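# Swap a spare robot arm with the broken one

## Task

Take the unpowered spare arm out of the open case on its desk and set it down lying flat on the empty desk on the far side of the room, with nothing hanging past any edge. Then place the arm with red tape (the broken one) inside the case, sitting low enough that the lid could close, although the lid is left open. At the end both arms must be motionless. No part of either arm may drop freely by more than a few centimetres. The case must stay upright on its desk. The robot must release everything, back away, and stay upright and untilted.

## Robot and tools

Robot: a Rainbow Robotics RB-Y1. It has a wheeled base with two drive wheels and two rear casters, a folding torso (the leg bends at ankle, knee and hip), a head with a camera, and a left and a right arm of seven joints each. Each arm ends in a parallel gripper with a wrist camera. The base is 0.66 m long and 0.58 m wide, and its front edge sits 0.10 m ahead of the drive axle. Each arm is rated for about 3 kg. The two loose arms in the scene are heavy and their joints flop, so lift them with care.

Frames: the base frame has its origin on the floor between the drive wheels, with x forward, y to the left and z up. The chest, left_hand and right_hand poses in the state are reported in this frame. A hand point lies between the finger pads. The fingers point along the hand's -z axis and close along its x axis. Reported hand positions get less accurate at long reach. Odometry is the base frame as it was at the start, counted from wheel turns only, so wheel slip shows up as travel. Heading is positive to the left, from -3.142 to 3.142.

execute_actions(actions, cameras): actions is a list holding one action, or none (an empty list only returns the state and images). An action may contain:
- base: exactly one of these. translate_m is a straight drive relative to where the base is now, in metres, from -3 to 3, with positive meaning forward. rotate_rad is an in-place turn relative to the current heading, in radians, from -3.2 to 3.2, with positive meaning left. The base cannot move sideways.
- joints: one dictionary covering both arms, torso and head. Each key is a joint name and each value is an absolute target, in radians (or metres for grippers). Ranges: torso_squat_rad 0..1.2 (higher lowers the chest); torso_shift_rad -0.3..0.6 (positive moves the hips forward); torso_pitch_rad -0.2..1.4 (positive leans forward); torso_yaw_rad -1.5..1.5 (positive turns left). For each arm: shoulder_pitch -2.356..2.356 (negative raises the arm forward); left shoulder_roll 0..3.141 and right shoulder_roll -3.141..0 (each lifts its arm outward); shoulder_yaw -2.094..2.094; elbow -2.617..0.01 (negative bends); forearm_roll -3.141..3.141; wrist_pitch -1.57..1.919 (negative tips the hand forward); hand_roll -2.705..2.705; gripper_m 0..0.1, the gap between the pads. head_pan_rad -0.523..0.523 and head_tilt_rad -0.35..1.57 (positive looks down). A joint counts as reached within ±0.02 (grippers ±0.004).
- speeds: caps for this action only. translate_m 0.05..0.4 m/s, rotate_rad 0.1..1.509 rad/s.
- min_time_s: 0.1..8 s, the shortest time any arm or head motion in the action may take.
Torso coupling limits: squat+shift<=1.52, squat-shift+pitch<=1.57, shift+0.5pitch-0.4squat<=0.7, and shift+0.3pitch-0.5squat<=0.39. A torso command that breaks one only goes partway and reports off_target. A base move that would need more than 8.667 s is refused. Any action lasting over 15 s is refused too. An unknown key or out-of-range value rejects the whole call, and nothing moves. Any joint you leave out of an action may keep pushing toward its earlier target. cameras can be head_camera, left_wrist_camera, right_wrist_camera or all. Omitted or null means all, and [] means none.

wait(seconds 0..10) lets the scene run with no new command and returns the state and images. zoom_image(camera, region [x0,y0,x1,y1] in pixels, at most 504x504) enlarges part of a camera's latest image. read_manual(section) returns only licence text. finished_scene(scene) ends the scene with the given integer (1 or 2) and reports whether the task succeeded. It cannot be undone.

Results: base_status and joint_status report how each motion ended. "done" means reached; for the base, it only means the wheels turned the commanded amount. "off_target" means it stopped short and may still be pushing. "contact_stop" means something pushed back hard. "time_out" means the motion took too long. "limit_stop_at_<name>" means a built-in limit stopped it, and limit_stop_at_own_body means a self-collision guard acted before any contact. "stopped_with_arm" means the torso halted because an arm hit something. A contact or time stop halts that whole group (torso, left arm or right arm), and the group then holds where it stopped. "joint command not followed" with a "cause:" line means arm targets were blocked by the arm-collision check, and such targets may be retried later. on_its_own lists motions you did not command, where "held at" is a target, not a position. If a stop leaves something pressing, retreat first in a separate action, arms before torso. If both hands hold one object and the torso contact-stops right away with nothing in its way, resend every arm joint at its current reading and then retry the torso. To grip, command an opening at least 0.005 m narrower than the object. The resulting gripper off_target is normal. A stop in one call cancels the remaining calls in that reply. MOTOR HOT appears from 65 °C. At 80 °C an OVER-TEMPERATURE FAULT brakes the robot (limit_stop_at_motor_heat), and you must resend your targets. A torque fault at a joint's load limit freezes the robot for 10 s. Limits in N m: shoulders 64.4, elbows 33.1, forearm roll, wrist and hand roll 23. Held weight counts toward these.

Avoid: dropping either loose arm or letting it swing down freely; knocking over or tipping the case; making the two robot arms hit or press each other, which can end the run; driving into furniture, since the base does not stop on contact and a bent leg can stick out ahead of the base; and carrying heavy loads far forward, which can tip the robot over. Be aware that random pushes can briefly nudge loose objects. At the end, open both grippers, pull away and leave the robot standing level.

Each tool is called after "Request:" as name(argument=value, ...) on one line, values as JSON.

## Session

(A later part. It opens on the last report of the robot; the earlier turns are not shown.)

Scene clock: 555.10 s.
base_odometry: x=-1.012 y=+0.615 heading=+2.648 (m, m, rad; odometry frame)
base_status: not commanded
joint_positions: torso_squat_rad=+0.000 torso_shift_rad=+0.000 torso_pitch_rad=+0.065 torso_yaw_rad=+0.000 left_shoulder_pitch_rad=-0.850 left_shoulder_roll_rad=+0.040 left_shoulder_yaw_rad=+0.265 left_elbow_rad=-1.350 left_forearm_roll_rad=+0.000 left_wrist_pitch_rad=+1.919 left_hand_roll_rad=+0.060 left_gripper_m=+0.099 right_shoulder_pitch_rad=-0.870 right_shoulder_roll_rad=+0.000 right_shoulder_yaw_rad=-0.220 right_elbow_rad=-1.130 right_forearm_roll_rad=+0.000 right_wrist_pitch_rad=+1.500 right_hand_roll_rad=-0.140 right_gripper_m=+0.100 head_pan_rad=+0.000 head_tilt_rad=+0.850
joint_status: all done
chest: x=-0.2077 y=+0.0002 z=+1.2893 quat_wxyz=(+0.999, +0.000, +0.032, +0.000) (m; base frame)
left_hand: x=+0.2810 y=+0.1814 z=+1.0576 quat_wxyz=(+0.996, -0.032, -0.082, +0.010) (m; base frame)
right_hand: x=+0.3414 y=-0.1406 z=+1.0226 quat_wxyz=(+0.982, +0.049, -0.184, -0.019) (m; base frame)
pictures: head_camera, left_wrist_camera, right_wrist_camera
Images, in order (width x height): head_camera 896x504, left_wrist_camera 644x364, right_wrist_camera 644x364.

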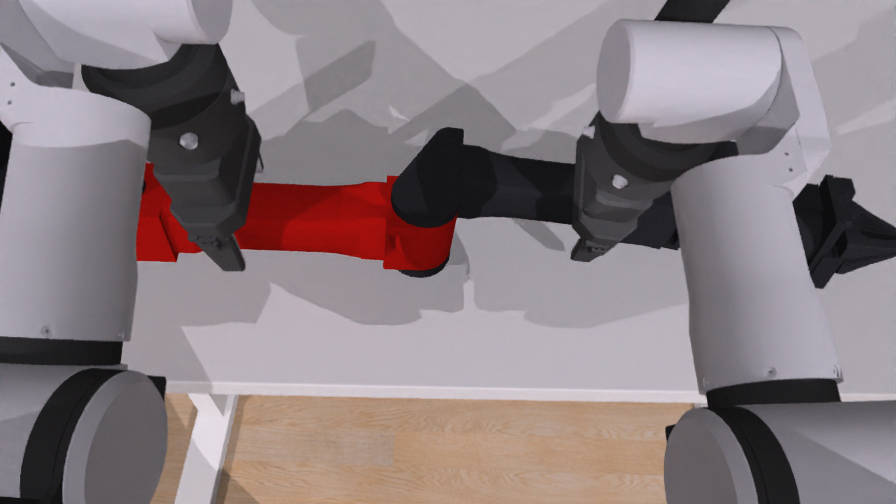

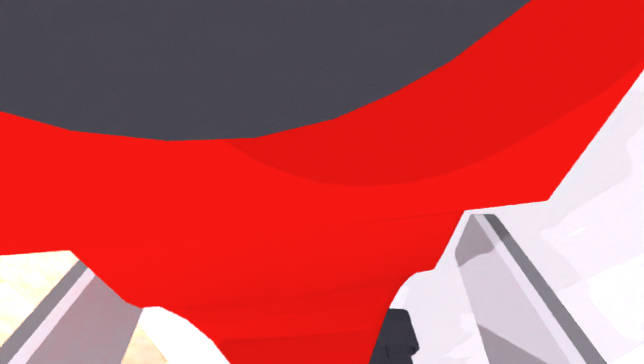

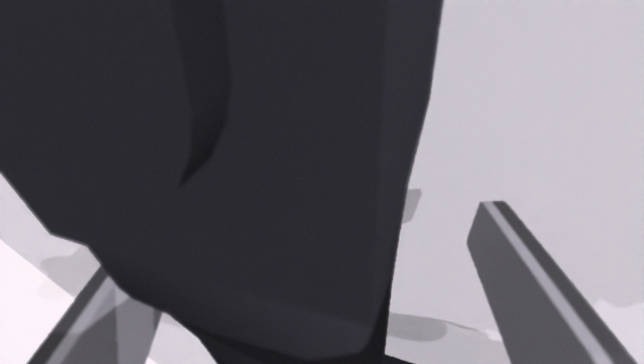

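Request:
execute_actions(actions=[{"joints":{"torso_pitch_rad":0.09,"right_wrist_pitch_rad":1.45}}], cameras=[])

Request:
execute_actions(actions=[{"joints":{"left_gripper_m":0.02,"right_gripper_m":0.02}}], cameras=[])

Request:
execute_actions(actions=[{"joints":{"torso_pitch_rad":0.02,"head_pan_rad":-0.2,"head_tilt_rad":0.75}}], cameras=["head_camera"])

Scene clock: 563.90 s.
base_odometry: x=-1.012 y=+0.615 heading=+2.648 (m, m, rad; odometry frame)
base_status: not commanded
joint_positions: torso_squat_rad=+0.000 torso_shift_rad=+0.000 torso_pitch_rad=+0.088 torso_yaw_rad=+0.000 left_shoulder_pitch_rad=-0.850 left_shoulder_roll_rad=+0.040 left_shoulder_yaw_rad=+0.265 left_elbow_rad=-1.350 left_forearm_roll_rad=+0.000 left_wrist_pitch_rad=+1.919 left_hand_roll_rad=+0.060 left_gripper_m=+0.099 right_shoulder_pitch_rad=-0.874 right_shoulder_roll_rad=-0.001 right_shoulder_yaw_rad=-0.220 right_elbow_rad=-1.133 right_forearm_roll_rad=+0.000 right_wrist_pitch_rad=+1.450 right_hand_roll_rad=-0.140 right_gripper_m=+0.100 head_pan_rad=+0.000 head_tilt_rad=+0.850
joint_status: all done
chest: x=-0.2011 y=+0.0003 z=+1.2887 quat_wxyz=(+0.999, -0.001, +0.044, +0.000) (m; base frame)
left_hand: x=+0.2820 y=+0.1813 z=+1.0457 quat_wxyz=(+0.997, -0.032, -0.070, +0.010) (m; base frame)
right_hand: x=+0.3542 y=-0.1395 z=+1.0171 quat_wxyz=(+0.978, +0.051, -0.200, -0.019) (m; base frame)
pictures: none
No camera images: the call's "cameras" was empty. Leave "cameras" out to get every camera's image.

Scene clock: 565.17 s.
base_odometry: x=-1.012 y=+0.615 heading=+2.648 (m, m, rad; odometry frame)
base_status: not commanded
joint_positions: torso_squat_rad=+0.000 torso_shift_rad=+0.000 torso_pitch_rad=+0.088 torso_yaw_rad=+0.000 left_shoulder_pitch_rad=-0.849 left_shoulder_roll_rad=+0.040 left_shoulder_yaw_rad=+0.265 left_elbow_rad=-1.350 left_forearm_roll_rad=+0.000 left_wrist_pitch_rad=+1.919 left_hand_roll_rad=+0.060 left_gripper_m=+0.055 right_shoulder_pitch_rad=-0.874 right_shoulder_roll_rad=-0.001 right_shoulder_yaw_rad=-0.220 right_elbow_rad=-1.133 right_forearm_roll_rad=+0.000 right_wrist_pitch_rad=+1.450 right_hand_roll_rad=-0.140 right_gripper_m=+0.062 head_pan_rad=+0.000 head_tilt_rad=+0.850
joint_status: left_gripper_m off_target (ended at +0.055, target +0.020); right_gripper_m off_target (ended at +0.062, target +0.020)
chest: x=-0.2011 y=+0.0004 z=+1.2887 quat_wxyz=(+0.999, -0.001, +0.044, +0.000) (m; base frame)
left_hand: x=+0.2819 y=+0.1816 z=+1.0455 quat_wxyz=(+0.997, -0.032, -0.070, +0.011) (m; base frame)
right_hand: x=+0.3543 y=-0.1395 z=+1.0171 quat_wxyz=(+0.978, +0.051, -0.200, -0.019) (m; base frame)
pictures: none
No camera images: the call's "cameras" was empty. Leave "cameras" out to get every camera's image.

Scene clock: 566.13 s.
base_odometry: x=-1.012 y=+0.615 heading=+2.648 (m, m, rad; odometry frame)
base_status: not commanded
joint_positions: torso_squat_rad=+0.000 torso_shift_rad=+0.001 torso_pitch_rad=+0.022 torso_yaw_rad=+0.000 left_shoulder_pitch_rad=-0.847 left_shoulder_roll_rad=+0.039 left_shoulder_yaw_rad=+0.265 left_elbow_rad=-1.348 left_forearm_roll_rad=+0.000 left_wrist_pitch_rad=+1.920 left_hand_roll_rad=+0.060 left_gripper_m=+0.055 right_shoulder_pitch_rad=-0.868 right_shoulder_roll_rad=+0.000 right_shoulder_yaw_rad=-0.220 right_elbow_rad=-1.129 right_forearm_roll_rad=+0.000 right_wrist_pitch_rad=+1.450 right_hand_roll_rad=-0.140 right_gripper_m=+0.062 head_pan_rad=-0.200 head_tilt_rad=+0.750
joint_status: all done
chest: x=-0.2207 y=+0.0003 z=+1.2899 quat_wxyz=(+1.000, -0.001, +0.011, +0.000) (m; base frame)
left_hand: x=+0.2762 y=+0.1814 z=+1.0772 quat_wxyz=(+0.994, -0.033, -0.100, +0.010) (m; base frame)
right_hand: x=+0.3488 y=-0.1399 z=+1.0505 quat_wxyz=(+0.972, +0.052, -0.227, -0.018) (m; base frame)
pictures: head_camera
Images, in order (width x height): head_camera 896x504.

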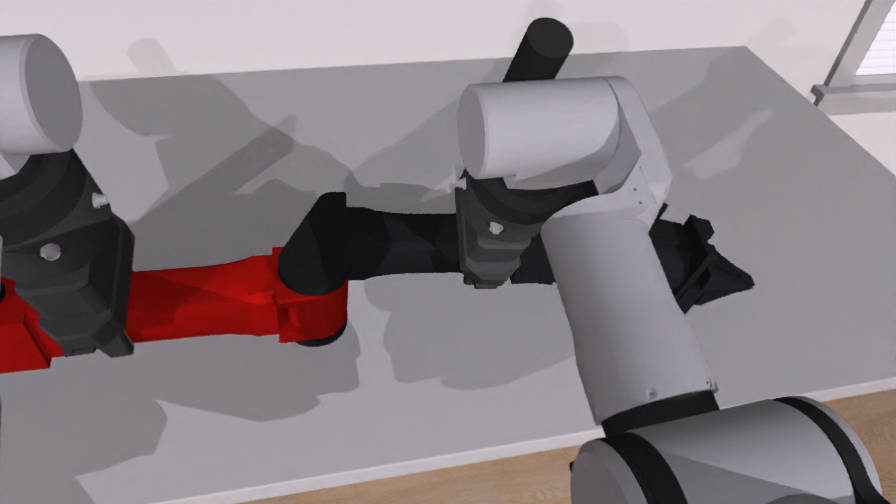

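Request:
execute_actions(actions=[{"joints":{"torso_pitch_rad":0.082}}], cameras=[])

Request:
execute_actions(actions=[{"joints":{"right_gripper_m":0.085}}], cameras=[])

Request:
execute_actions(actions=[{"joints":{"right_shoulder_pitch_rad":-1.13,"right_shoulder_roll_rad":-0.07,"right_shoulder_yaw_rad":-0.27,"right_elbow_rad":-0.73,"right_wrist_pitch_rad":1.51},"min_time_s":2}])

Scene clock: 584.97 s.
base_odometry: x=-1.012 y=+0.615 heading=+2.648 (m, m, rad; odometry frame)
base_status: not commanded
joint_positions: torso_squat_rad=+0.000 torso_shift_rad=+0.000 torso_pitch_rad=+0.082 torso_yaw_rad=+0.000 left_shoulder_pitch_rad=-0.847 left_shoulder_roll_rad=+0.039 left_shoulder_yaw_rad=+0.265 left_elbow_rad=-1.348 left_forearm_roll_rad=+0.000 left_wrist_pitch_rad=+1.919 left_hand_roll_rad=+0.060 left_gripper_m=+0.055 right_shoulder_pitch_rad=-0.872 right_shoulder_roll_rad=+0.000 right_shoulder_yaw_rad=-0.220 right_elbow_rad=-1.131 right_forearm_roll_rad=+0.000 right_wrist_pitch_rad=+1.450 right_hand_roll_rad=-0.140 right_gripper_m=+0.062 head_pan_rad=-0.200 head_tilt_rad=+0.750
joint_status: all done
chest: x=-0.2024 y=+0.0004 z=+1.2889 quat_wxyz=(+0.999, -0.001, +0.041, +0.000) (m; base frame)
left_hand: x=+0.2810 y=+0.1816 z=+1.0468 quat_wxyz=(+0.997, -0.032, -0.071, +0.011) (m; base frame)
right_hand: x=+0.3532 y=-0.1395 z=+1.0183 quat_wxyz=(+0.978, +0.051, -0.201, -0.019) (m; base frame)
pictures: none
No camera images: the call's "cameras" was empty. Leave "cameras" out to get every camera's image.

Scene clock: 586.10 s.
base_odometry: x=-1.012 y=+0.615 heading=+2.648 (m, m, rad; odometry frame)
base_status: not commanded
joint_positions: torso_squat_rad=+0.000 torso_shift_rad=+0.000 torso_pitch_rad=+0.082 torso_yaw_rad=+0.000 left_shoulder_pitch_rad=-0.847 left_shoulder_roll_rad=+0.039 left_shoulder_yaw_rad=+0.265 left_elbow_rad=-1.348 left_forearm_roll_rad=+0.000 left_wrist_pitch_rad=+1.919 left_hand_roll_rad=+0.060 left_gripper_m=+0.055 right_shoulder_pitch_rad=-0.872 right_shoulder_roll_rad=+0.000 right_shoulder_yaw_rad=-0.220 right_elbow_rad=-1.131 right_forearm_roll_rad=+0.000 right_wrist_pitch_rad=+1.450 right_hand_roll_rad=-0.140 right_gripper_m=+0.085 head_pan_rad=-0.200 head_tilt_rad=+0.750
joint_status: all done
chest: x=-0.2024 y=+0.0004 z=+1.2889 quat_wxyz=(+0.999, -0.001, +0.041, +0.000) (m; base frame)
left_hand: x=+0.2810 y=+0.1817 z=+1.0468 quat_wxyz=(+0.997, -0.032, -0.071, +0.011) (m; base frame)
right_hand: x=+0.3532 y=-0.1395 z=+1.0183 quat_wxyz=(+0.978, +0.051, -0.201, -0.019) (m; base frame)
pictures: none
No camera images: the call's "cameras" was empty. Leave "cameras" out to get every camera's image.

Scene clock: 588.40 s.
base_odometry: x=-1.012 y=+0.615 heading=+2.648 (m, m, rad; odometry frame)
base_status: not commanded
joint_positions: torso_squat_rad=+0.000 torso_shift_rad=+0.000 torso_pitch_rad=+0.082 torso_yaw_rad=+0.000 left_shoulder_pitch_rad=-0.847 left_shoulder_roll_rad=+0.040 left_shoulder_yaw_rad=+0.265 left_elbow_rad=-1.348 left_forearm_roll_rad=+0.000 left_wrist_pitch_rad=+1.919 left_hand_roll_rad=+0.060 left_gripper_m=+0.055 right_shoulder_pitch_rad=-1.130 right_shoulder_roll_rad=-0.070 right_shoulder_yaw_rad=-0.269 right_elbow_rad=-0.730 right_forearm_roll_rad=+0.000 right_wrist_pitch_rad=+1.510 right_hand_roll_rad=-0.140 right_gripper_m=+0.085 head_pan_rad=-0.200 head_tilt_rad=+0.750
joint_status: all done
chest: x=-0.2024 y=+0.0004 z=+1.2889 quat_wxyz=(+0.999, -0.001, +0.041, +0.000) (m; base frame)
left_hand: x=+0.2811 y=+0.1817 z=+1.0471 quat_wxyz=(+0.997, -0.032, -0.071, +0.011) (m; base frame)
right_hand: x=+0.3520 y=-0.1418 z=+1.0248 quat_wxyz=(+0.994, +0.026, -0.102, -0.009) (m; base frame)
pictures: head_camera, left_wrist_camera, right_wrist_camera
Images, in order (width x height): head_camera 896x504, left_wrist_camera 644x364, right_wrist_camera 644x364.

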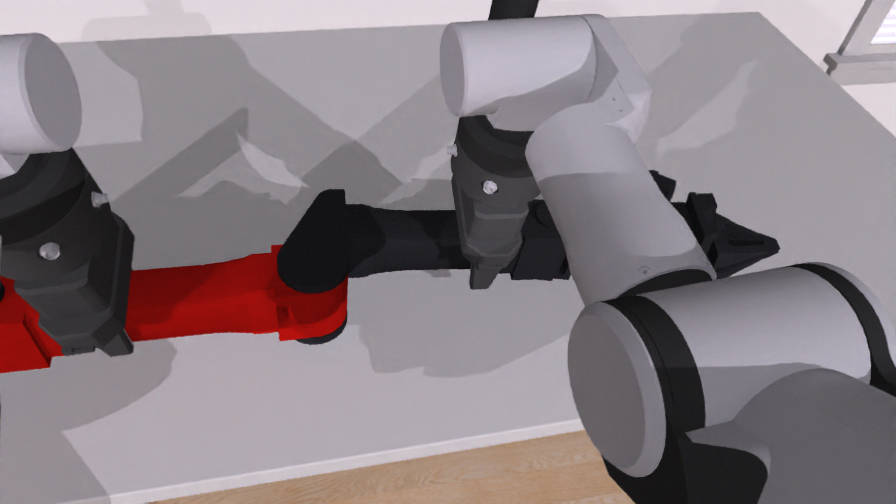

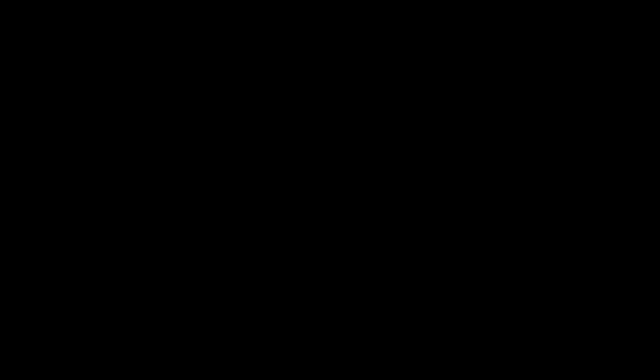

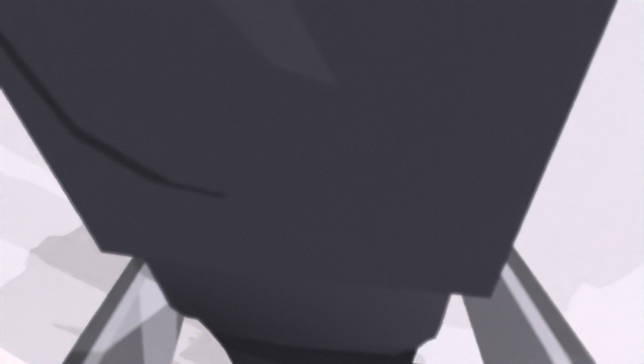

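Request:
execute_actions(actions=[{"joints":{"right_shoulder_pitch_rad":-1.112,"right_wrist_pitch_rad":1.49,"right_hand_roll_rad":-0.22}}], cameras=[])

Request:
execute_actions(actions=[{"joints":{"right_gripper_m":0.02}}], cameras=[])

Request:
execute_actions(actions=[{"joints":{"torso_pitch_rad":-0.05,"head_tilt_rad":0.9}}], cameras=["head_camera"])

Scene clock: 598.90 s.
base_odometry: x=-1.012 y=+0.615 heading=+2.648 (m, m, rad; odometry frame)
base_status: not commanded
joint_positions: torso_squat_rad=+0.000 torso_shift_rad=+0.000 torso_pitch_rad=+0.082 torso_yaw_rad=+0.000 left_shoulder_pitch_rad=-0.847 left_shoulder_roll_rad=+0.040 left_shoulder_yaw_rad=+0.265 left_elbow_rad=-1.348 left_forearm_roll_rad=+0.000 left_wrist_pitch_rad=+1.919 left_hand_roll_rad=+0.060 left_gripper_m=+0.055 right_shoulder_pitch_rad=-1.112 right_shoulder_roll_rad=-0.070 right_shoulder_yaw_rad=-0.269 right_elbow_rad=-0.730 right_forearm_roll_rad=+0.000 right_wrist_pitch_rad=+1.490 right_hand_roll_rad=-0.220 right_gripper_m=+0.085 head_pan_rad=-0.200 head_tilt_rad=+0.750
joint_status: all done
chest: x=-0.2024 y=+0.0004 z=+1.2889 quat_wxyz=(+0.999, -0.001, +0.041, +0.000) (m; base frame)
left_hand: x=+0.2812 y=+0.1817 z=+1.0471 quat_wxyz=(+0.997, -0.032, -0.071, +0.011) (m; base frame)
right_hand: x=+0.3511 y=-0.1448 z=+1.0165 quat_wxyz=(+0.993, +0.031, -0.102, -0.052) (m; base frame)
pictures: none
No camera images: the call's "cameras" was empty. Leave "cameras" out to get every camera's image.

Scene clock: 600.03 s.
base_odometry: x=-1.012 y=+0.615 heading=+2.648 (m, m, rad; odometry frame)
base_status: not commanded
joint_positions: torso_squat_rad=+0.000 torso_shift_rad=+0.000 torso_pitch_rad=+0.082 torso_yaw_rad=+0.000 left_shoulder_pitch_rad=-0.847 left_shoulder_roll_rad=+0.040 left_shoulder_yaw_rad=+0.265 left_elbow_rad=-1.348 left_forearm_roll_rad=+0.000 left_wrist_pitch_rad=+1.919 left_hand_roll_rad=+0.060 left_gripper_m=+0.055 right_shoulder_pitch_rad=-1.113 right_shoulder_roll_rad=-0.071 right_shoulder_yaw_rad=-0.269 right_elbow_rad=-0.730 right_forearm_roll_rad=+0.000 right_wrist_pitch_rad=+1.490 right_hand_roll_rad=-0.220 right_gripper_m=+0.060 head_pan_rad=-0.200 head_tilt_rad=+0.750
joint_status: right_gripper_m off_target (ended at +0.060, target +0.020)
chest: x=-0.2023 y=+0.0004 z=+1.2889 quat_wxyz=(+0.999, -0.001, +0.041, +0.000) (m; base frame)
left_hand: x=+0.2812 y=+0.1819 z=+1.0471 quat_wxyz=(+0.997, -0.032, -0.071, +0.011) (m; base frame)
right_hand: x=+0.3515 y=-0.1452 z=+1.0169 quat_wxyz=(+0.993, +0.031, -0.103, -0.052) (m; base frame)
pictures: none
No camera images: the call's "cameras" was empty. Leave "cameras" out to get every camera's image.

Scene clock: 601.27 s.
base_odometry: x=-1.012 y=+0.615 heading=+2.648 (m, m, rad; odometry frame)
base_status: not commanded
joint_positions: torso_squat_rad=+0.000 torso_shift_rad=+0.001 torso_pitch_rad=-0.048 torso_yaw_rad=+0.000 left_shoulder_pitch_rad=-0.846 left_shoulder_roll_rad=+0.040 left_shoulder_yaw_rad=+0.265 left_elbow_rad=-1.348 left_forearm_roll_rad=+0.000 left_wrist_pitch_rad=+1.920 left_hand_roll_rad=+0.060 left_gripper_m=+0.055 right_shoulder_pitch_rad=-1.109 right_shoulder_roll_rad=-0.070 right_shoulder_yaw_rad=-0.270 right_elbow_rad=-0.728 right_forearm_roll_rad=+0.000 right_wrist_pitch_rad=+1.490 right_hand_roll_rad=-0.220 right_gripper_m=+0.060 head_pan_rad=-0.200 head_tilt_rad=+0.900
joint_status: all done
chest: x=-0.2424 y=+0.0003 z=+1.2896 quat_wxyz=(+1.000, -0.001, -0.024, +0.000) (m; base frame)
left_hand: x=+0.2681 y=+0.1818 z=+1.1121 quat_wxyz=(+0.990, -0.033, -0.135, +0.009) (m; base frame)
right_hand: x=+0.3409 y=-0.1456 z=+1.0895 quat_wxyz=(+0.984, +0.034, -0.165, -0.050) (m; base frame)
pictures: head_camera
Images, in order (width x height): head_camera 896x504.

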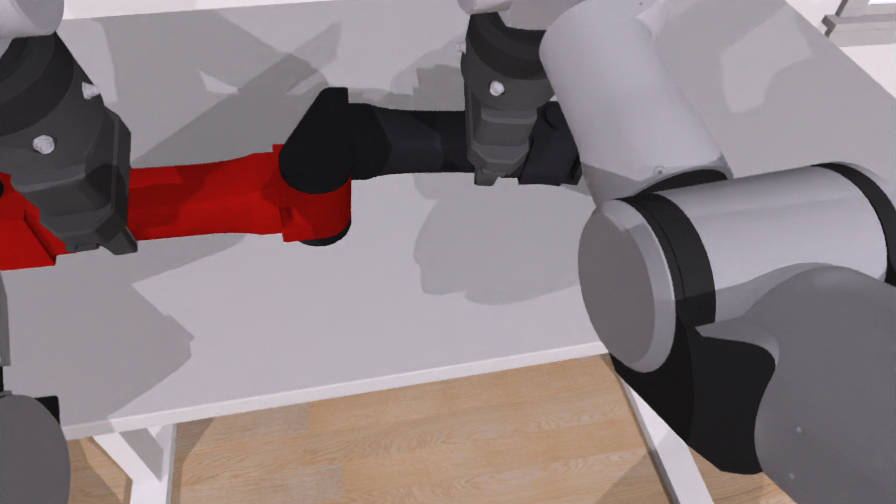

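Request:
execute_actions(actions=[{"joints":{"torso_pitch_rad":-0.2}}])

Scene clock: 631.50 s.
base_odometry: x=-1.012 y=+0.615 heading=+2.648 (m, m, rad; odometry frame)
base_status: not commanded
joint_positions: torso_squat_rad=+0.000 torso_shift_rad=+0.001 torso_pitch_rad=-0.198 torso_yaw_rad=+0.000 left_shoulder_pitch_rad=-0.846 left_shoulder_roll_rad=+0.040 left_shoulder_yaw_rad=+0.265 left_elbow_rad=-1.348 left_forearm_roll_rad=+0.000 left_wrist_pitch_rad=+1.920 left_hand_roll_rad=+0.060 left_gripper_m=+0.055 right_shoulder_pitch_rad=-1.109 right_shoulder_roll_rad=-0.070 right_shoulder_yaw_rad=-0.270 right_elbow_rad=-0.728 right_forearm_roll_rad=+0.000 right_wrist_pitch_rad=+1.490 right_hand_roll_rad=-0.220 right_gripper_m=+0.060 head_pan_rad=-0.200 head_tilt_rad=+0.900
joint_status: all done
chest: x=-0.2884 y=+0.0003 z=+1.2839 quat_wxyz=(+0.995, -0.001, -0.099, +0.000) (m; base frame)
left_hand: x=+0.2428 y=+0.1818 z=+1.1846 quat_wxyz=(+0.977, -0.033, -0.209, +0.006) (m; base frame)
right_hand: x=+0.3181 y=-0.1456 z=+1.1729 quat_wxyz=(+0.969, +0.038, -0.238, -0.048) (m; base frame)
pictures: head_camera, left_wrist_camera, right_wrist_camera
Images, in order (width x height): head_camera 896x504, left_wrist_camera 644x364, right_wrist_camera 644x364.

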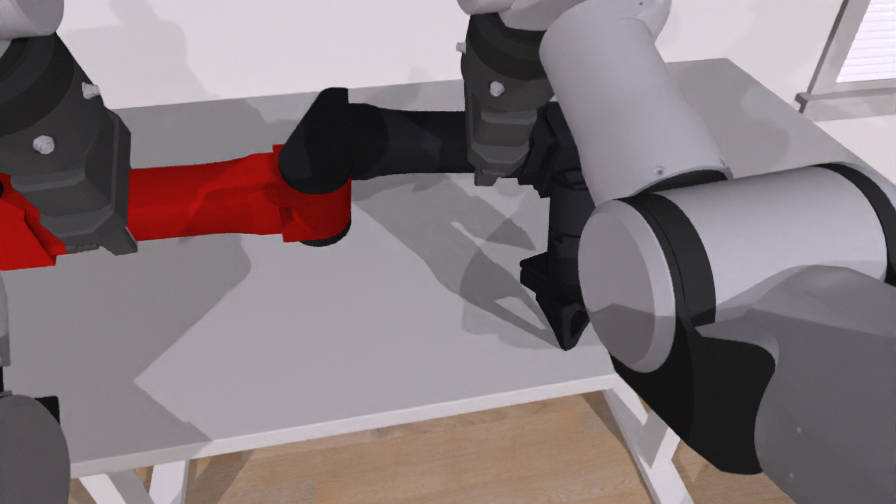

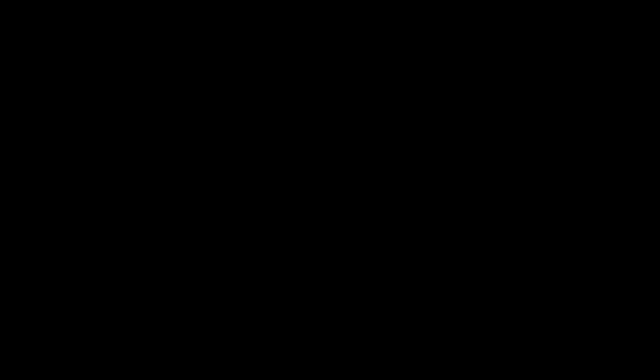

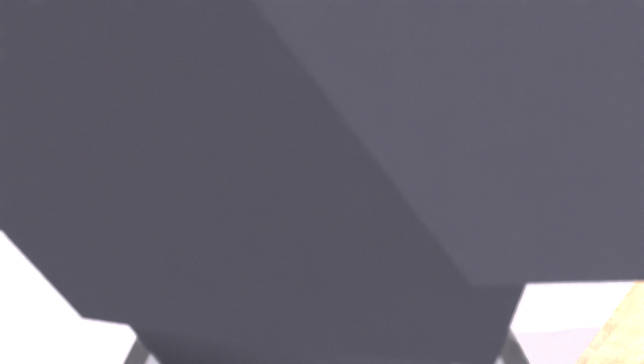

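Request:
execute_actions(actions=[{"joints":{"right_elbow_rad":-0.82,"left_elbow_rad":-1.42,"head_pan_rad":0.1},"min_time_s":1.5}], cameras=["head_camera"])

Request:
execute_actions(actions=[{"base":{"translate_m":-0.2},"speeds":{"translate_m":0.06},"joints":{"head_pan_rad":-0.1}}], cameras=["head_camera"])

Scene clock: 641.40 s.
base_odometry: x=-1.012 y=+0.615 heading=+2.648 (m, m, rad; odometry frame)
base_status: not commanded
joint_positions: torso_squat_rad=+0.000 torso_shift_rad=+0.001 torso_pitch_rad=-0.198 torso_yaw_rad=+0.000 left_shoulder_pitch_rad=-0.847 left_shoulder_roll_rad=+0.040 left_shoulder_yaw_rad=+0.265 left_elbow_rad=-1.419 left_forearm_roll_rad=+0.000 left_wrist_pitch_rad=+1.919 left_hand_roll_rad=+0.060 left_gripper_m=+0.054 right_shoulder_pitch_rad=-1.107 right_shoulder_roll_rad=-0.069 right_shoulder_yaw_rad=-0.270 right_elbow_rad=-0.817 right_forearm_roll_rad=+0.000 right_wrist_pitch_rad=+1.491 right_hand_roll_rad=-0.220 right_gripper_m=+0.058 head_pan_rad=+0.100 head_tilt_rad=+0.900
joint_status: all done
chest: x=-0.2884 y=+0.0003 z=+1.2839 quat_wxyz=(+0.995, -0.001, -0.099, +0.000) (m; base frame)
left_hand: x=+0.2462 y=+0.1825 z=+1.2066 quat_wxyz=(+0.969, -0.035, -0.244, +0.007) (m; base frame)
right_hand: x=+0.3277 y=-0.1439 z=+1.2034 quat_wxyz=(+0.958, +0.045, -0.278, -0.047) (m; base frame)
pictures: head_camera
Images, in order (width x height): head_camera 896x504.

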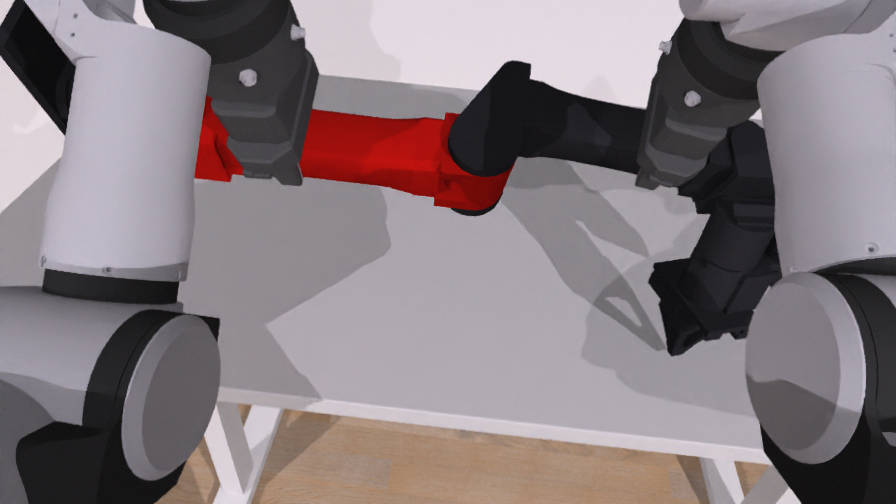

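Scene clock: 645.73 s.
base_odometry: x=-0.836 y=+0.520 heading=+2.646 (m, m, rad; odometry frame)
base_status: done
joint_positions: torso_squat_rad=+0.000 torso_shift_rad=+0.001 torso_pitch_rad=-0.198 torso_yaw_rad=+0.000 left_shoulder_pitch_rad=-0.847 left_shoulder_roll_rad=+0.040 left_shoulder_yaw_rad=+0.265 left_elbow_rad=-1.419 left_forearm_roll_rad=+0.000 left_wrist_pitch_rad=+1.919 left_hand_roll_rad=+0.060 left_gripper_m=+0.054 right_shoulder_pitch_rad=-1.107 right_shoulder_roll_rad=-0.069 right_shoulder_yaw_rad=-0.270 right_elbow_rad=-0.817 right_forearm_roll_rad=+0.000 right_wrist_pitch_rad=+1.491 right_hand_roll_rad=-0.220 right_gripper_m=+0.058 head_pan_rad=-0.100 head_tilt_rad=+0.900
joint_status: all done
chest: x=-0.2882 y=+0.0003 z=+1.2839 quat_wxyz=(+0.995, +0.000, -0.099, +0.000) (m; base frame)
left_hand: x=+0.2464 y=+0.1825 z=+1.2066 quat_wxyz=(+0.969, -0.035, -0.244, +0.007) (m; base frame)
right_hand: x=+0.3278 y=-0.1439 z=+1.2032 quat_wxyz=(+0.958, +0.045, -0.278, -0.047) (m; base frame)
pictures: head_camera
Images, in order (width x height): head_camera 896x504.

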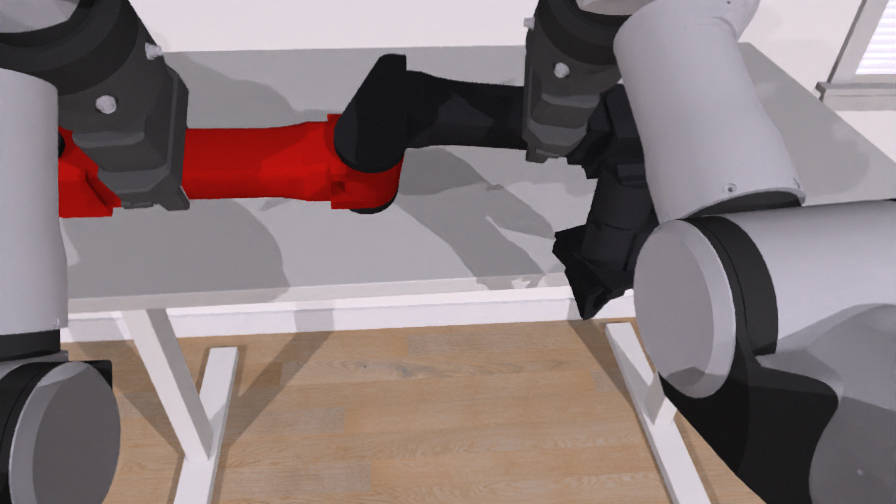

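Request:
execute_actions(actions=[{"base":{"translate_m":-1.74},"speeds":{"translate_m":0.3}}], cameras=[])

Request:
execute_actions(actions=[{"base":{"rotate_rad":1.515},"speeds":{"rotate_rad":0.45},"joints":{"head_pan_rad":0,"head_tilt_rad":0.45}}], cameras=["head_camera"])

Scene clock: 672.47 s.
base_odometry: x=+0.695 y=-0.308 heading=+2.645 (m, m, rad; odometry frame)
base_status: done
joint_positions: torso_squat_rad=+0.000 torso_shift_rad=+0.001 torso_pitch_rad=-0.198 torso_yaw_rad=+0.000 left_shoulder_pitch_rad=-0.847 left_shoulder_roll_rad=+0.040 left_shoulder_yaw_rad=+0.265 left_elbow_rad=-1.419 left_forearm_roll_rad=+0.000 left_wrist_pitch_rad=+1.919 left_hand_roll_rad=+0.060 left_gripper_m=+0.054 right_shoulder_pitch_rad=-1.107 right_shoulder_roll_rad=-0.069 right_shoulder_yaw_rad=-0.270 right_elbow_rad=-0.817 right_forearm_roll_rad=+0.000 right_wrist_pitch_rad=+1.491 right_hand_roll_rad=-0.220 right_gripper_m=+0.058 head_pan_rad=-0.100 head_tilt_rad=+0.900
joint_status: not commanded
chest: x=-0.2883 y=+0.0003 z=+1.2839 quat_wxyz=(+0.995, +0.000, -0.099, +0.000) (m; base frame)
left_hand: x=+0.2463 y=+0.1825 z=+1.2067 quat_wxyz=(+0.969, -0.035, -0.244, +0.007) (m; base frame)
right_hand: x=+0.3278 y=-0.1439 z=+1.2033 quat_wxyz=(+0.958, +0.045, -0.278, -0.047) (m; base frame)
pictures: none
No camera images: the call's "cameras" was empty. Leave "cameras" out to get every camera's image.

Scene clock: 677.07 s.
base_odometry: x=+0.695 y=-0.308 heading=-2.124 (m, m, rad; odometry frame)
base_status: done
joint_positions: torso_squat_rad=+0.000 torso_shift_rad=+0.001 torso_pitch_rad=-0.198 torso_yaw_rad=+0.000 left_shoulder_pitch_rad=-0.847 left_shoulder_roll_rad=+0.040 left_shoulder_yaw_rad=+0.265 left_elbow_rad=-1.419 left_forearm_roll_rad=+0.000 left_wrist_pitch_rad=+1.919 left_hand_roll_rad=+0.060 left_gripper_m=+0.054 right_shoulder_pitch_rad=-1.107 right_shoulder_roll_rad=-0.069 right_shoulder_yaw_rad=-0.270 right_elbow_rad=-0.817 right_forearm_roll_rad=+0.000 right_wrist_pitch_rad=+1.491 right_hand_roll_rad=-0.220 right_gripper_m=+0.058 head_pan_rad=+0.000 head_tilt_rad=+0.450
joint_status: all done
chest: x=-0.2883 y=+0.0003 z=+1.2839 quat_wxyz=(+0.995, +0.000, -0.099, +0.000) (m; base frame)
left_hand: x=+0.2463 y=+0.1825 z=+1.2067 quat_wxyz=(+0.969, -0.035, -0.244, +0.007) (m; base frame)
right_hand: x=+0.3278 y=-0.1439 z=+1.2033 quat_wxyz=(+0.958, +0.045, -0.278, -0.047) (m; base frame)
pictures: head_camera
Images, in order (width x height): head_camera 896x504.

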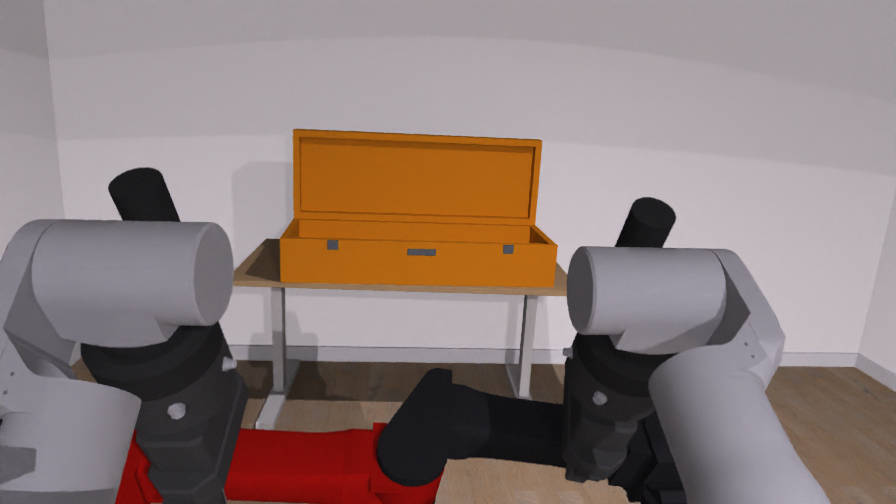

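Request:
execute_actions(actions=[{"base":{"rotate_rad":0.052},"speeds":{"rotate_rad":0.2}}], cameras=[])

Request:
execute_actions(actions=[{"base":{"translate_m":1.6},"speeds":{"translate_m":0.3},"joints":{"head_tilt_rad":0.75}}], cameras=["head_camera"])

Scene clock: 684.70 s.
base_odometry: x=+0.695 y=-0.308 heading=-2.073 (m, m, rad; odometry frame)
base_status: done
joint_positions: torso_squat_rad=+0.000 torso_shift_rad=+0.001 torso_pitch_rad=-0.198 torso_yaw_rad=+0.000 left_shoulder_pitch_rad=-0.847 left_shoulder_roll_rad=+0.040 left_shoulder_yaw_rad=+0.265 left_elbow_rad=-1.419 left_forearm_roll_rad=+0.000 left_wrist_pitch_rad=+1.919 left_hand_roll_rad=+0.060 left_gripper_m=+0.054 right_shoulder_pitch_rad=-1.107 right_shoulder_roll_rad=-0.069 right_shoulder_yaw_rad=-0.270 right_elbow_rad=-0.817 right_forearm_roll_rad=+0.000 right_wrist_pitch_rad=+1.491 right_hand_roll_rad=-0.220 right_gripper_m=+0.058 head_pan_rad=+0.000 head_tilt_rad=+0.450
joint_status: not commanded
chest: x=-0.2883 y=+0.0002 z=+1.2839 quat_wxyz=(+0.995, +0.000, -0.099, +0.000) (m; base frame)
left_hand: x=+0.2463 y=+0.1825 z=+1.2067 quat_wxyz=(+0.969, -0.035, -0.244, +0.007) (m; base frame)
right_hand: x=+0.3278 y=-0.1439 z=+1.2033 quat_wxyz=(+0.958, +0.045, -0.278, -0.047) (m; base frame)
pictures: none
No camera images: the call's "cameras" was empty. Leave "cameras" out to get every camera's image.

Scene clock: 691.13 s.
base_odometry: x=-0.074 y=-1.712 heading=-2.072 (m, m, rad; odometry frame)
base_status: done
joint_positions: torso_squat_rad=+0.000 torso_shift_rad=+0.001 torso_pitch_rad=-0.198 torso_yaw_rad=+0.000 left_shoulder_pitch_rad=-0.847 left_shoulder_roll_rad=+0.040 left_shoulder_yaw_rad=+0.265 left_elbow_rad=-1.419 left_forearm_roll_rad=+0.000 left_wrist_pitch_rad=+1.919 left_hand_roll_rad=+0.060 left_gripper_m=+0.054 right_shoulder_pitch_rad=-1.107 right_shoulder_roll_rad=-0.069 right_shoulder_yaw_rad=-0.270 right_elbow_rad=-0.817 right_forearm_roll_rad=+0.000 right_wrist_pitch_rad=+1.491 right_hand_roll_rad=-0.220 right_gripper_m=+0.058 head_pan_rad=+0.000 head_tilt_rad=+0.750
joint_status: all done
chest: x=-0.2881 y=+0.0002 z=+1.2839 quat_wxyz=(+0.995, +0.000, -0.099, +0.000) (m; base frame)
left_hand: x=+0.2465 y=+0.1825 z=+1.2066 quat_wxyz=(+0.969, -0.035, -0.244, +0.007) (m; base frame)
right_hand: x=+0.3279 y=-0.1439 z=+1.2031 quat_wxyz=(+0.958, +0.045, -0.278, -0.047) (m; base frame)
pictures: head_camera
Images, in order (width x height): head_camera 896x504.

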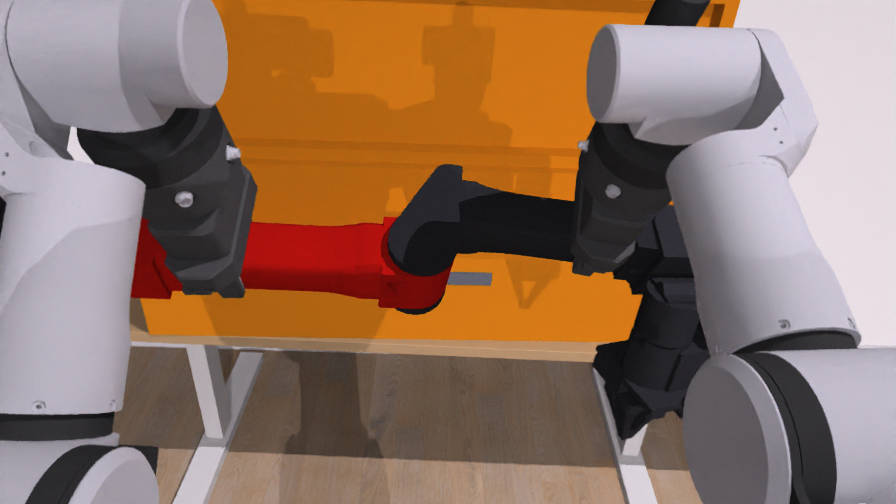

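Request:
execute_actions(actions=[{"base":{"translate_m":0.48},"speeds":{"translate_m":0.12},"joints":{"head_tilt_rad":1.0,"head_pan_rad":-0.15}}], cameras=["head_camera"])

Scene clock: 701.37 s.
base_odometry: x=-0.304 y=-2.133 heading=-2.071 (m, m, rad; odometry frame)
base_status: done
joint_positions: torso_squat_rad=+0.000 torso_shift_rad=+0.001 torso_pitch_rad=-0.198 torso_yaw_rad=+0.000 left_shoulder_pitch_rad=-0.847 left_shoulder_roll_rad=+0.040 left_shoulder_yaw_rad=+0.265 left_elbow_rad=-1.419 left_forearm_roll_rad=+0.000 left_wrist_pitch_rad=+1.919 left_hand_roll_rad=+0.060 left_gripper_m=+0.054 right_shoulder_pitch_rad=-1.107 right_shoulder_roll_rad=-0.069 right_shoulder_yaw_rad=-0.270 right_elbow_rad=-0.817 right_forearm_roll_rad=+0.000 right_wrist_pitch_rad=+1.491 right_hand_roll_rad=-0.220 right_gripper_m=+0.058 head_pan_rad=-0.150 head_tilt_rad=+1.000
joint_status: all done
chest: x=-0.2881 y=+0.0002 z=+1.2839 quat_wxyz=(+0.995, +0.000, -0.099, +0.000) (m; base frame)
left_hand: x=+0.2465 y=+0.1825 z=+1.2066 quat_wxyz=(+0.969, -0.035, -0.244, +0.007) (m; base frame)
right_hand: x=+0.3279 y=-0.1439 z=+1.2031 quat_wxyz=(+0.958, +0.045, -0.278, -0.047) (m; base frame)
pictures: head_camera
Images, in order (width x height): head_camera 896x504.

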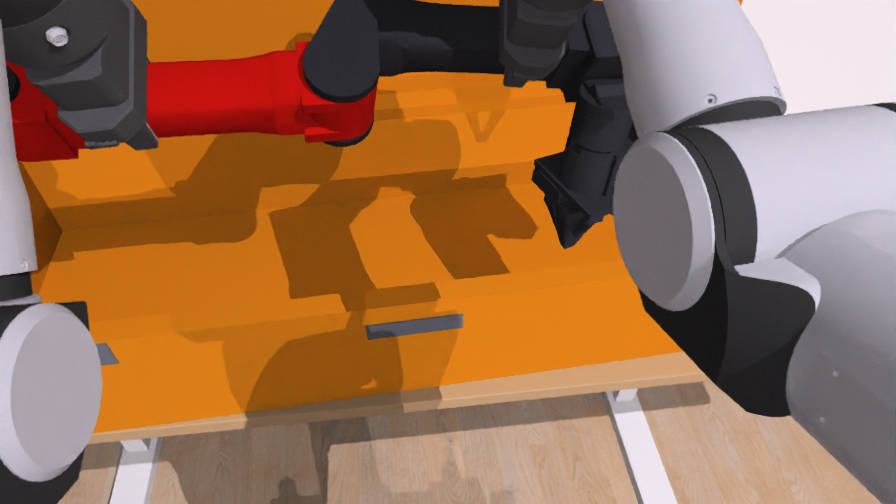

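Request:
execute_actions(actions=[{"base":{"translate_m":0.05},"speeds":{"translate_m":0.06},"joints":{"head_pan_rad":0,"torso_pitch_rad":-0.08}}], cameras=["head_camera"])

Scene clock: 712.70 s.
base_odometry: x=-0.328 y=-2.177 heading=-2.070 (m, m, rad; odometry frame)
base_status: done
joint_positions: torso_squat_rad=+0.000 torso_shift_rad=+0.001 torso_pitch_rad=-0.078 torso_yaw_rad=+0.000 left_shoulder_pitch_rad=-0.847 left_shoulder_roll_rad=+0.040 left_shoulder_yaw_rad=+0.265 left_elbow_rad=-1.419 left_forearm_roll_rad=+0.000 left_wrist_pitch_rad=+1.919 left_hand_roll_rad=+0.060 left_gripper_m=+0.054 right_shoulder_pitch_rad=-1.108 right_shoulder_roll_rad=-0.069 right_shoulder_yaw_rad=-0.270 right_elbow_rad=-0.817 right_forearm_roll_rad=+0.000 right_wrist_pitch_rad=+1.491 right_hand_roll_rad=-0.220 right_gripper_m=+0.058 head_pan_rad=+0.000 head_tilt_rad=+1.000
joint_status: all done
chest: x=-0.2514 y=+0.0002 z=+1.2890 quat_wxyz=(+0.999, +0.000, -0.039, +0.000) (m; base frame)
left_hand: x=+0.2701 y=+0.1825 z=+1.1483 quat_wxyz=(+0.982, -0.035, -0.185, +0.009) (m; base frame)
right_hand: x=+0.3507 y=-0.1438 z=+1.1354 quat_wxyz=(+0.973, +0.042, -0.220, -0.049) (m; base frame)
pictures: head_camera
Images, in order (width x height): head_camera 896x504.

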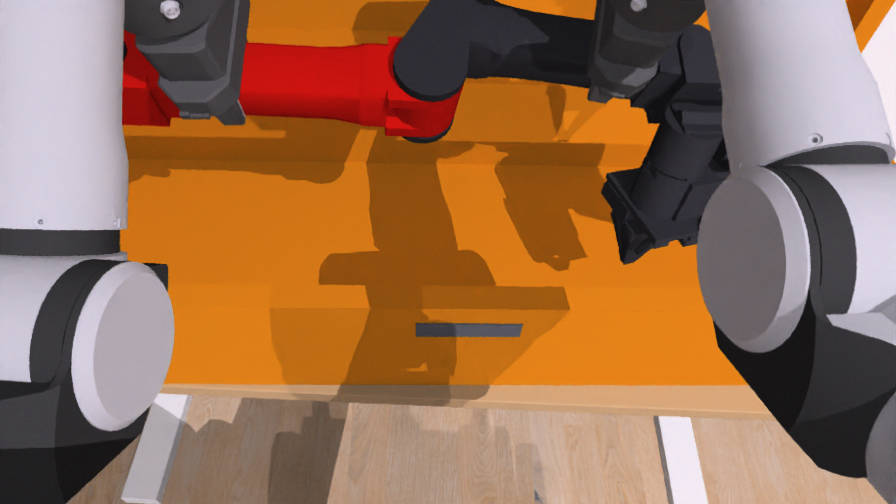

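Request:
execute_actions(actions=[{"joints":{"head_tilt_rad":0.85,"torso_pitch_rad":0.1,"torso_shift_rad":0.07}}], cameras=["head_camera"])

Scene clock: 721.27 s.
base_odometry: x=-0.328 y=-2.177 heading=-2.070 (m, m, rad; odometry frame)
base_status: not commanded
joint_positions: torso_squat_rad=+0.000 torso_shift_rad=+0.071 torso_pitch_rad=+0.102 torso_yaw_rad=+0.000 left_shoulder_pitch_rad=-0.847 left_shoulder_roll_rad=+0.040 left_shoulder_yaw_rad=+0.265 left_elbow_rad=-1.419 left_forearm_roll_rad=+0.000 left_wrist_pitch_rad=+1.919 left_hand_roll_rad=+0.060 left_gripper_m=+0.054 right_shoulder_pitch_rad=-1.108 right_shoulder_roll_rad=-0.069 right_shoulder_yaw_rad=-0.270 right_elbow_rad=-0.817 right_forearm_roll_rad=+0.000 right_wrist_pitch_rad=+1.491 right_hand_roll_rad=-0.220 right_gripper_m=+0.058 head_pan_rad=+0.000 head_tilt_rad=+0.850
joint_status: all done
chest: x=-0.1469 y=+0.0002 z=+1.2866 quat_wxyz=(+0.999, +0.000, +0.051, +0.000) (m; base frame)
left_hand: x=+0.3410 y=+0.1825 z=+1.0547 quat_wxyz=(+0.995, -0.034, -0.096, +0.012) (m; base frame)
right_hand: x=+0.4181 y=-0.1438 z=+1.0277 quat_wxyz=(+0.989, +0.038, -0.132, -0.053) (m; base frame)
pictures: head_camera
Images, in order (width x height): head_camera 896x504.

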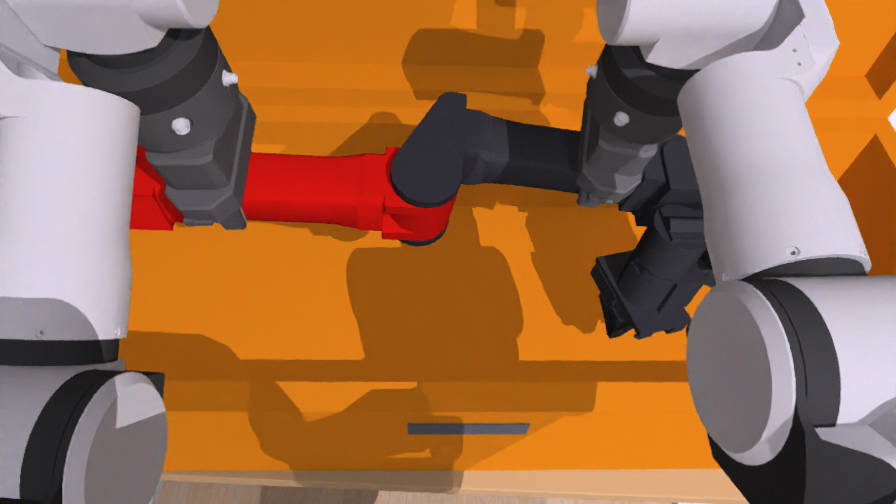

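Request:
execute_actions(actions=[{"joints":{"torso_squat_rad":0.38,"torso_yaw_rad":-0.1,"head_pan_rad":-0.15}}], cameras=["head_camera"])

Scene clock: 729.37 s.
base_odometry: x=-0.328 y=-2.177 heading=-2.070 (m, m, rad; odometry frame)
base_status: not commanded
joint_positions: torso_squat_rad=+0.380 torso_shift_rad=+0.071 torso_pitch_rad=+0.102 torso_yaw_rad=-0.100 left_shoulder_pitch_rad=-0.847 left_shoulder_roll_rad=+0.040 left_shoulder_yaw_rad=+0.265 left_elbow_rad=-1.419 left_forearm_roll_rad=+0.000 left_wrist_pitch_rad=+1.919 left_hand_roll_rad=+0.060 left_gripper_m=+0.054 right_shoulder_pitch_rad=-1.108 right_shoulder_roll_rad=-0.069 right_shoulder_yaw_rad=-0.270 right_elbow_rad=-0.817 right_forearm_roll_rad=+0.000 right_wrist_pitch_rad=+1.491 right_hand_roll_rad=-0.220 right_gripper_m=+0.058 head_pan_rad=-0.150 head_tilt_rad=+0.850
joint_status: all done
chest: x=-0.1506 y=+0.0002 z=+1.2368 quat_wxyz=(+0.997, -0.003, +0.051, -0.050) (m; base frame)
left_hand: x=+0.3530 y=+0.1308 z=+1.0036 quat_wxyz=(+0.994, -0.044, -0.095, -0.036) (m; base frame)
right_hand: x=+0.3973 y=-0.2018 z=+0.9800 quat_wxyz=(+0.985, +0.026, -0.134, -0.101) (m; base frame)
pictures: head_camera
Images, in order (width x height): head_camera 896x504.

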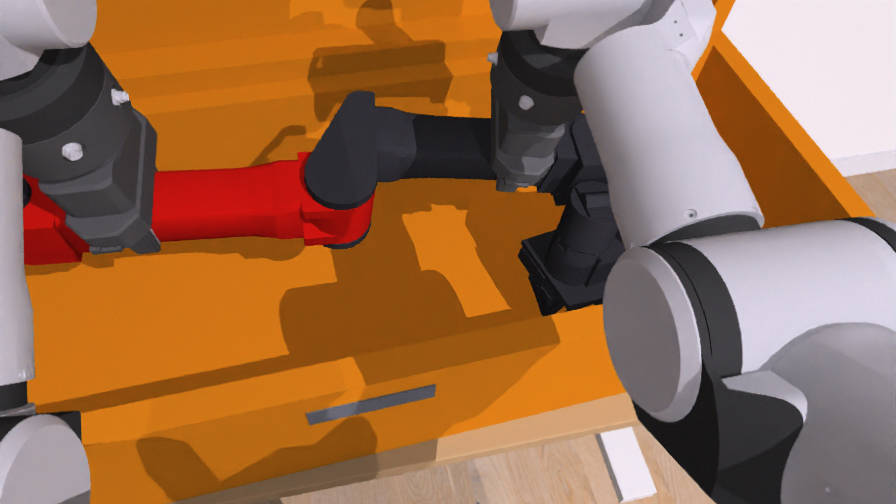

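Lower a bit more with yaw back left.

Request:
execute_actions(actions=[{"joints":{"torso_squat_rad":0.47}}], cameras=[])

Request:
execute_actions(actions=[{"joints":{"torso_squat_rad":0.53,"torso_yaw_rad":0.0}}], cameras=["head_camera"])

Scene clock: 737.13 s.
base_odometry: x=-0.328 y=-2.177 heading=-2.070 (m, m, rad; odometry frame)
base_status: not commanded
joint_positions: torso_squat_rad=+0.470 torso_shift_rad=+0.070 torso_pitch_rad=+0.100 torso_yaw_rad=-0.100 left_shoulder_pitch_rad=-0.847 left_shoulder_roll_rad=+0.039 left_shoulder_yaw_rad=+0.265 left_elbow_rad=-1.418 left_forearm_roll_rad=+0.000 left_wrist_pitch_rad=+1.919 left_hand_roll_rad=+0.060 left_gripper_m=+0.054 right_shoulder_pitch_rad=-1.115 right_shoulder_roll_rad=-0.070 right_shoulder_yaw_rad=-0.270 right_elbow_rad=-0.821 right_forearm_roll_rad=+0.000 right_wrist_pitch_rad=+1.491 right_hand_roll_rad=-0.219 right_gripper_m=+0.060 head_pan_rad=-0.150 head_tilt_rad=+0.850
joint_status: all done
chest: x=-0.1533 y=+0.0004 z=+1.2110 quat_wxyz=(+0.997, -0.003, +0.050, -0.050) (m; base frame)
left_hand: x=+0.3502 y=+0.1308 z=+0.9778 quat_wxyz=(+0.994, -0.044, -0.095, -0.036) (m; base frame)
right_hand: x=+0.3980 y=-0.2010 z=+0.9601 quat_wxyz=(+0.985, +0.026, -0.141, -0.100) (m; base frame)
pictures: none
No camera images: the call's "cameras" was empty. Leave "cameras" out to get every camera's image.

Scene clock: 738.27 s.
base_odometry: x=-0.328 y=-2.177 heading=-2.070 (m, m, rad; odometry frame)
base_status: not commanded
joint_positions: torso_squat_rad=+0.530 torso_shift_rad=+0.070 torso_pitch_rad=+0.100 torso_yaw_rad=+0.000 left_shoulder_pitch_rad=-0.846 left_shoulder_roll_rad=+0.039 left_shoulder_yaw_rad=+0.265 left_elbow_rad=-1.417 left_forearm_roll_rad=+0.000 left_wrist_pitch_rad=+1.919 left_hand_roll_rad=+0.060 left_gripper_m=+0.056 right_shoulder_pitch_rad=-1.119 right_shoulder_roll_rad=-0.070 right_shoulder_yaw_rad=-0.270 right_elbow_rad=-0.823 right_forearm_roll_rad=+0.000 right_wrist_pitch_rad=+1.490 right_hand_roll_rad=-0.219 right_gripper_m=+0.064 head_pan_rad=-0.150 head_tilt_rad=+0.850
joint_status: all done
chest: x=-0.1550 y=+0.0008 z=+1.1909 quat_wxyz=(+0.999, -0.001, +0.050, +0.000) (m; base frame)
left_hand: x=+0.3326 y=+0.1826 z=+0.9587 quat_wxyz=(+0.995, -0.035, -0.096, +0.013) (m; base frame)
right_hand: x=+0.4155 y=-0.1417 z=+0.9416 quat_wxyz=(+0.988, +0.038, -0.142, -0.051) (m; base frame)
pictures: head_camera
Images, in order (width x height): head_camera 896x504.

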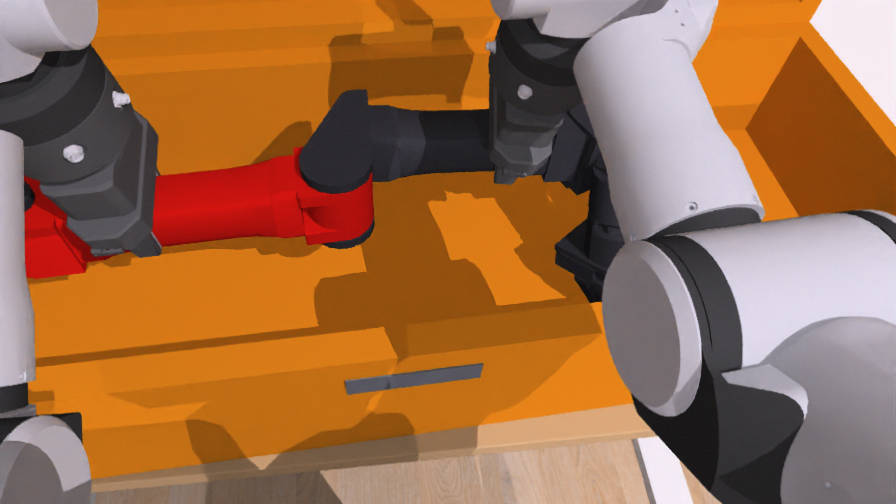

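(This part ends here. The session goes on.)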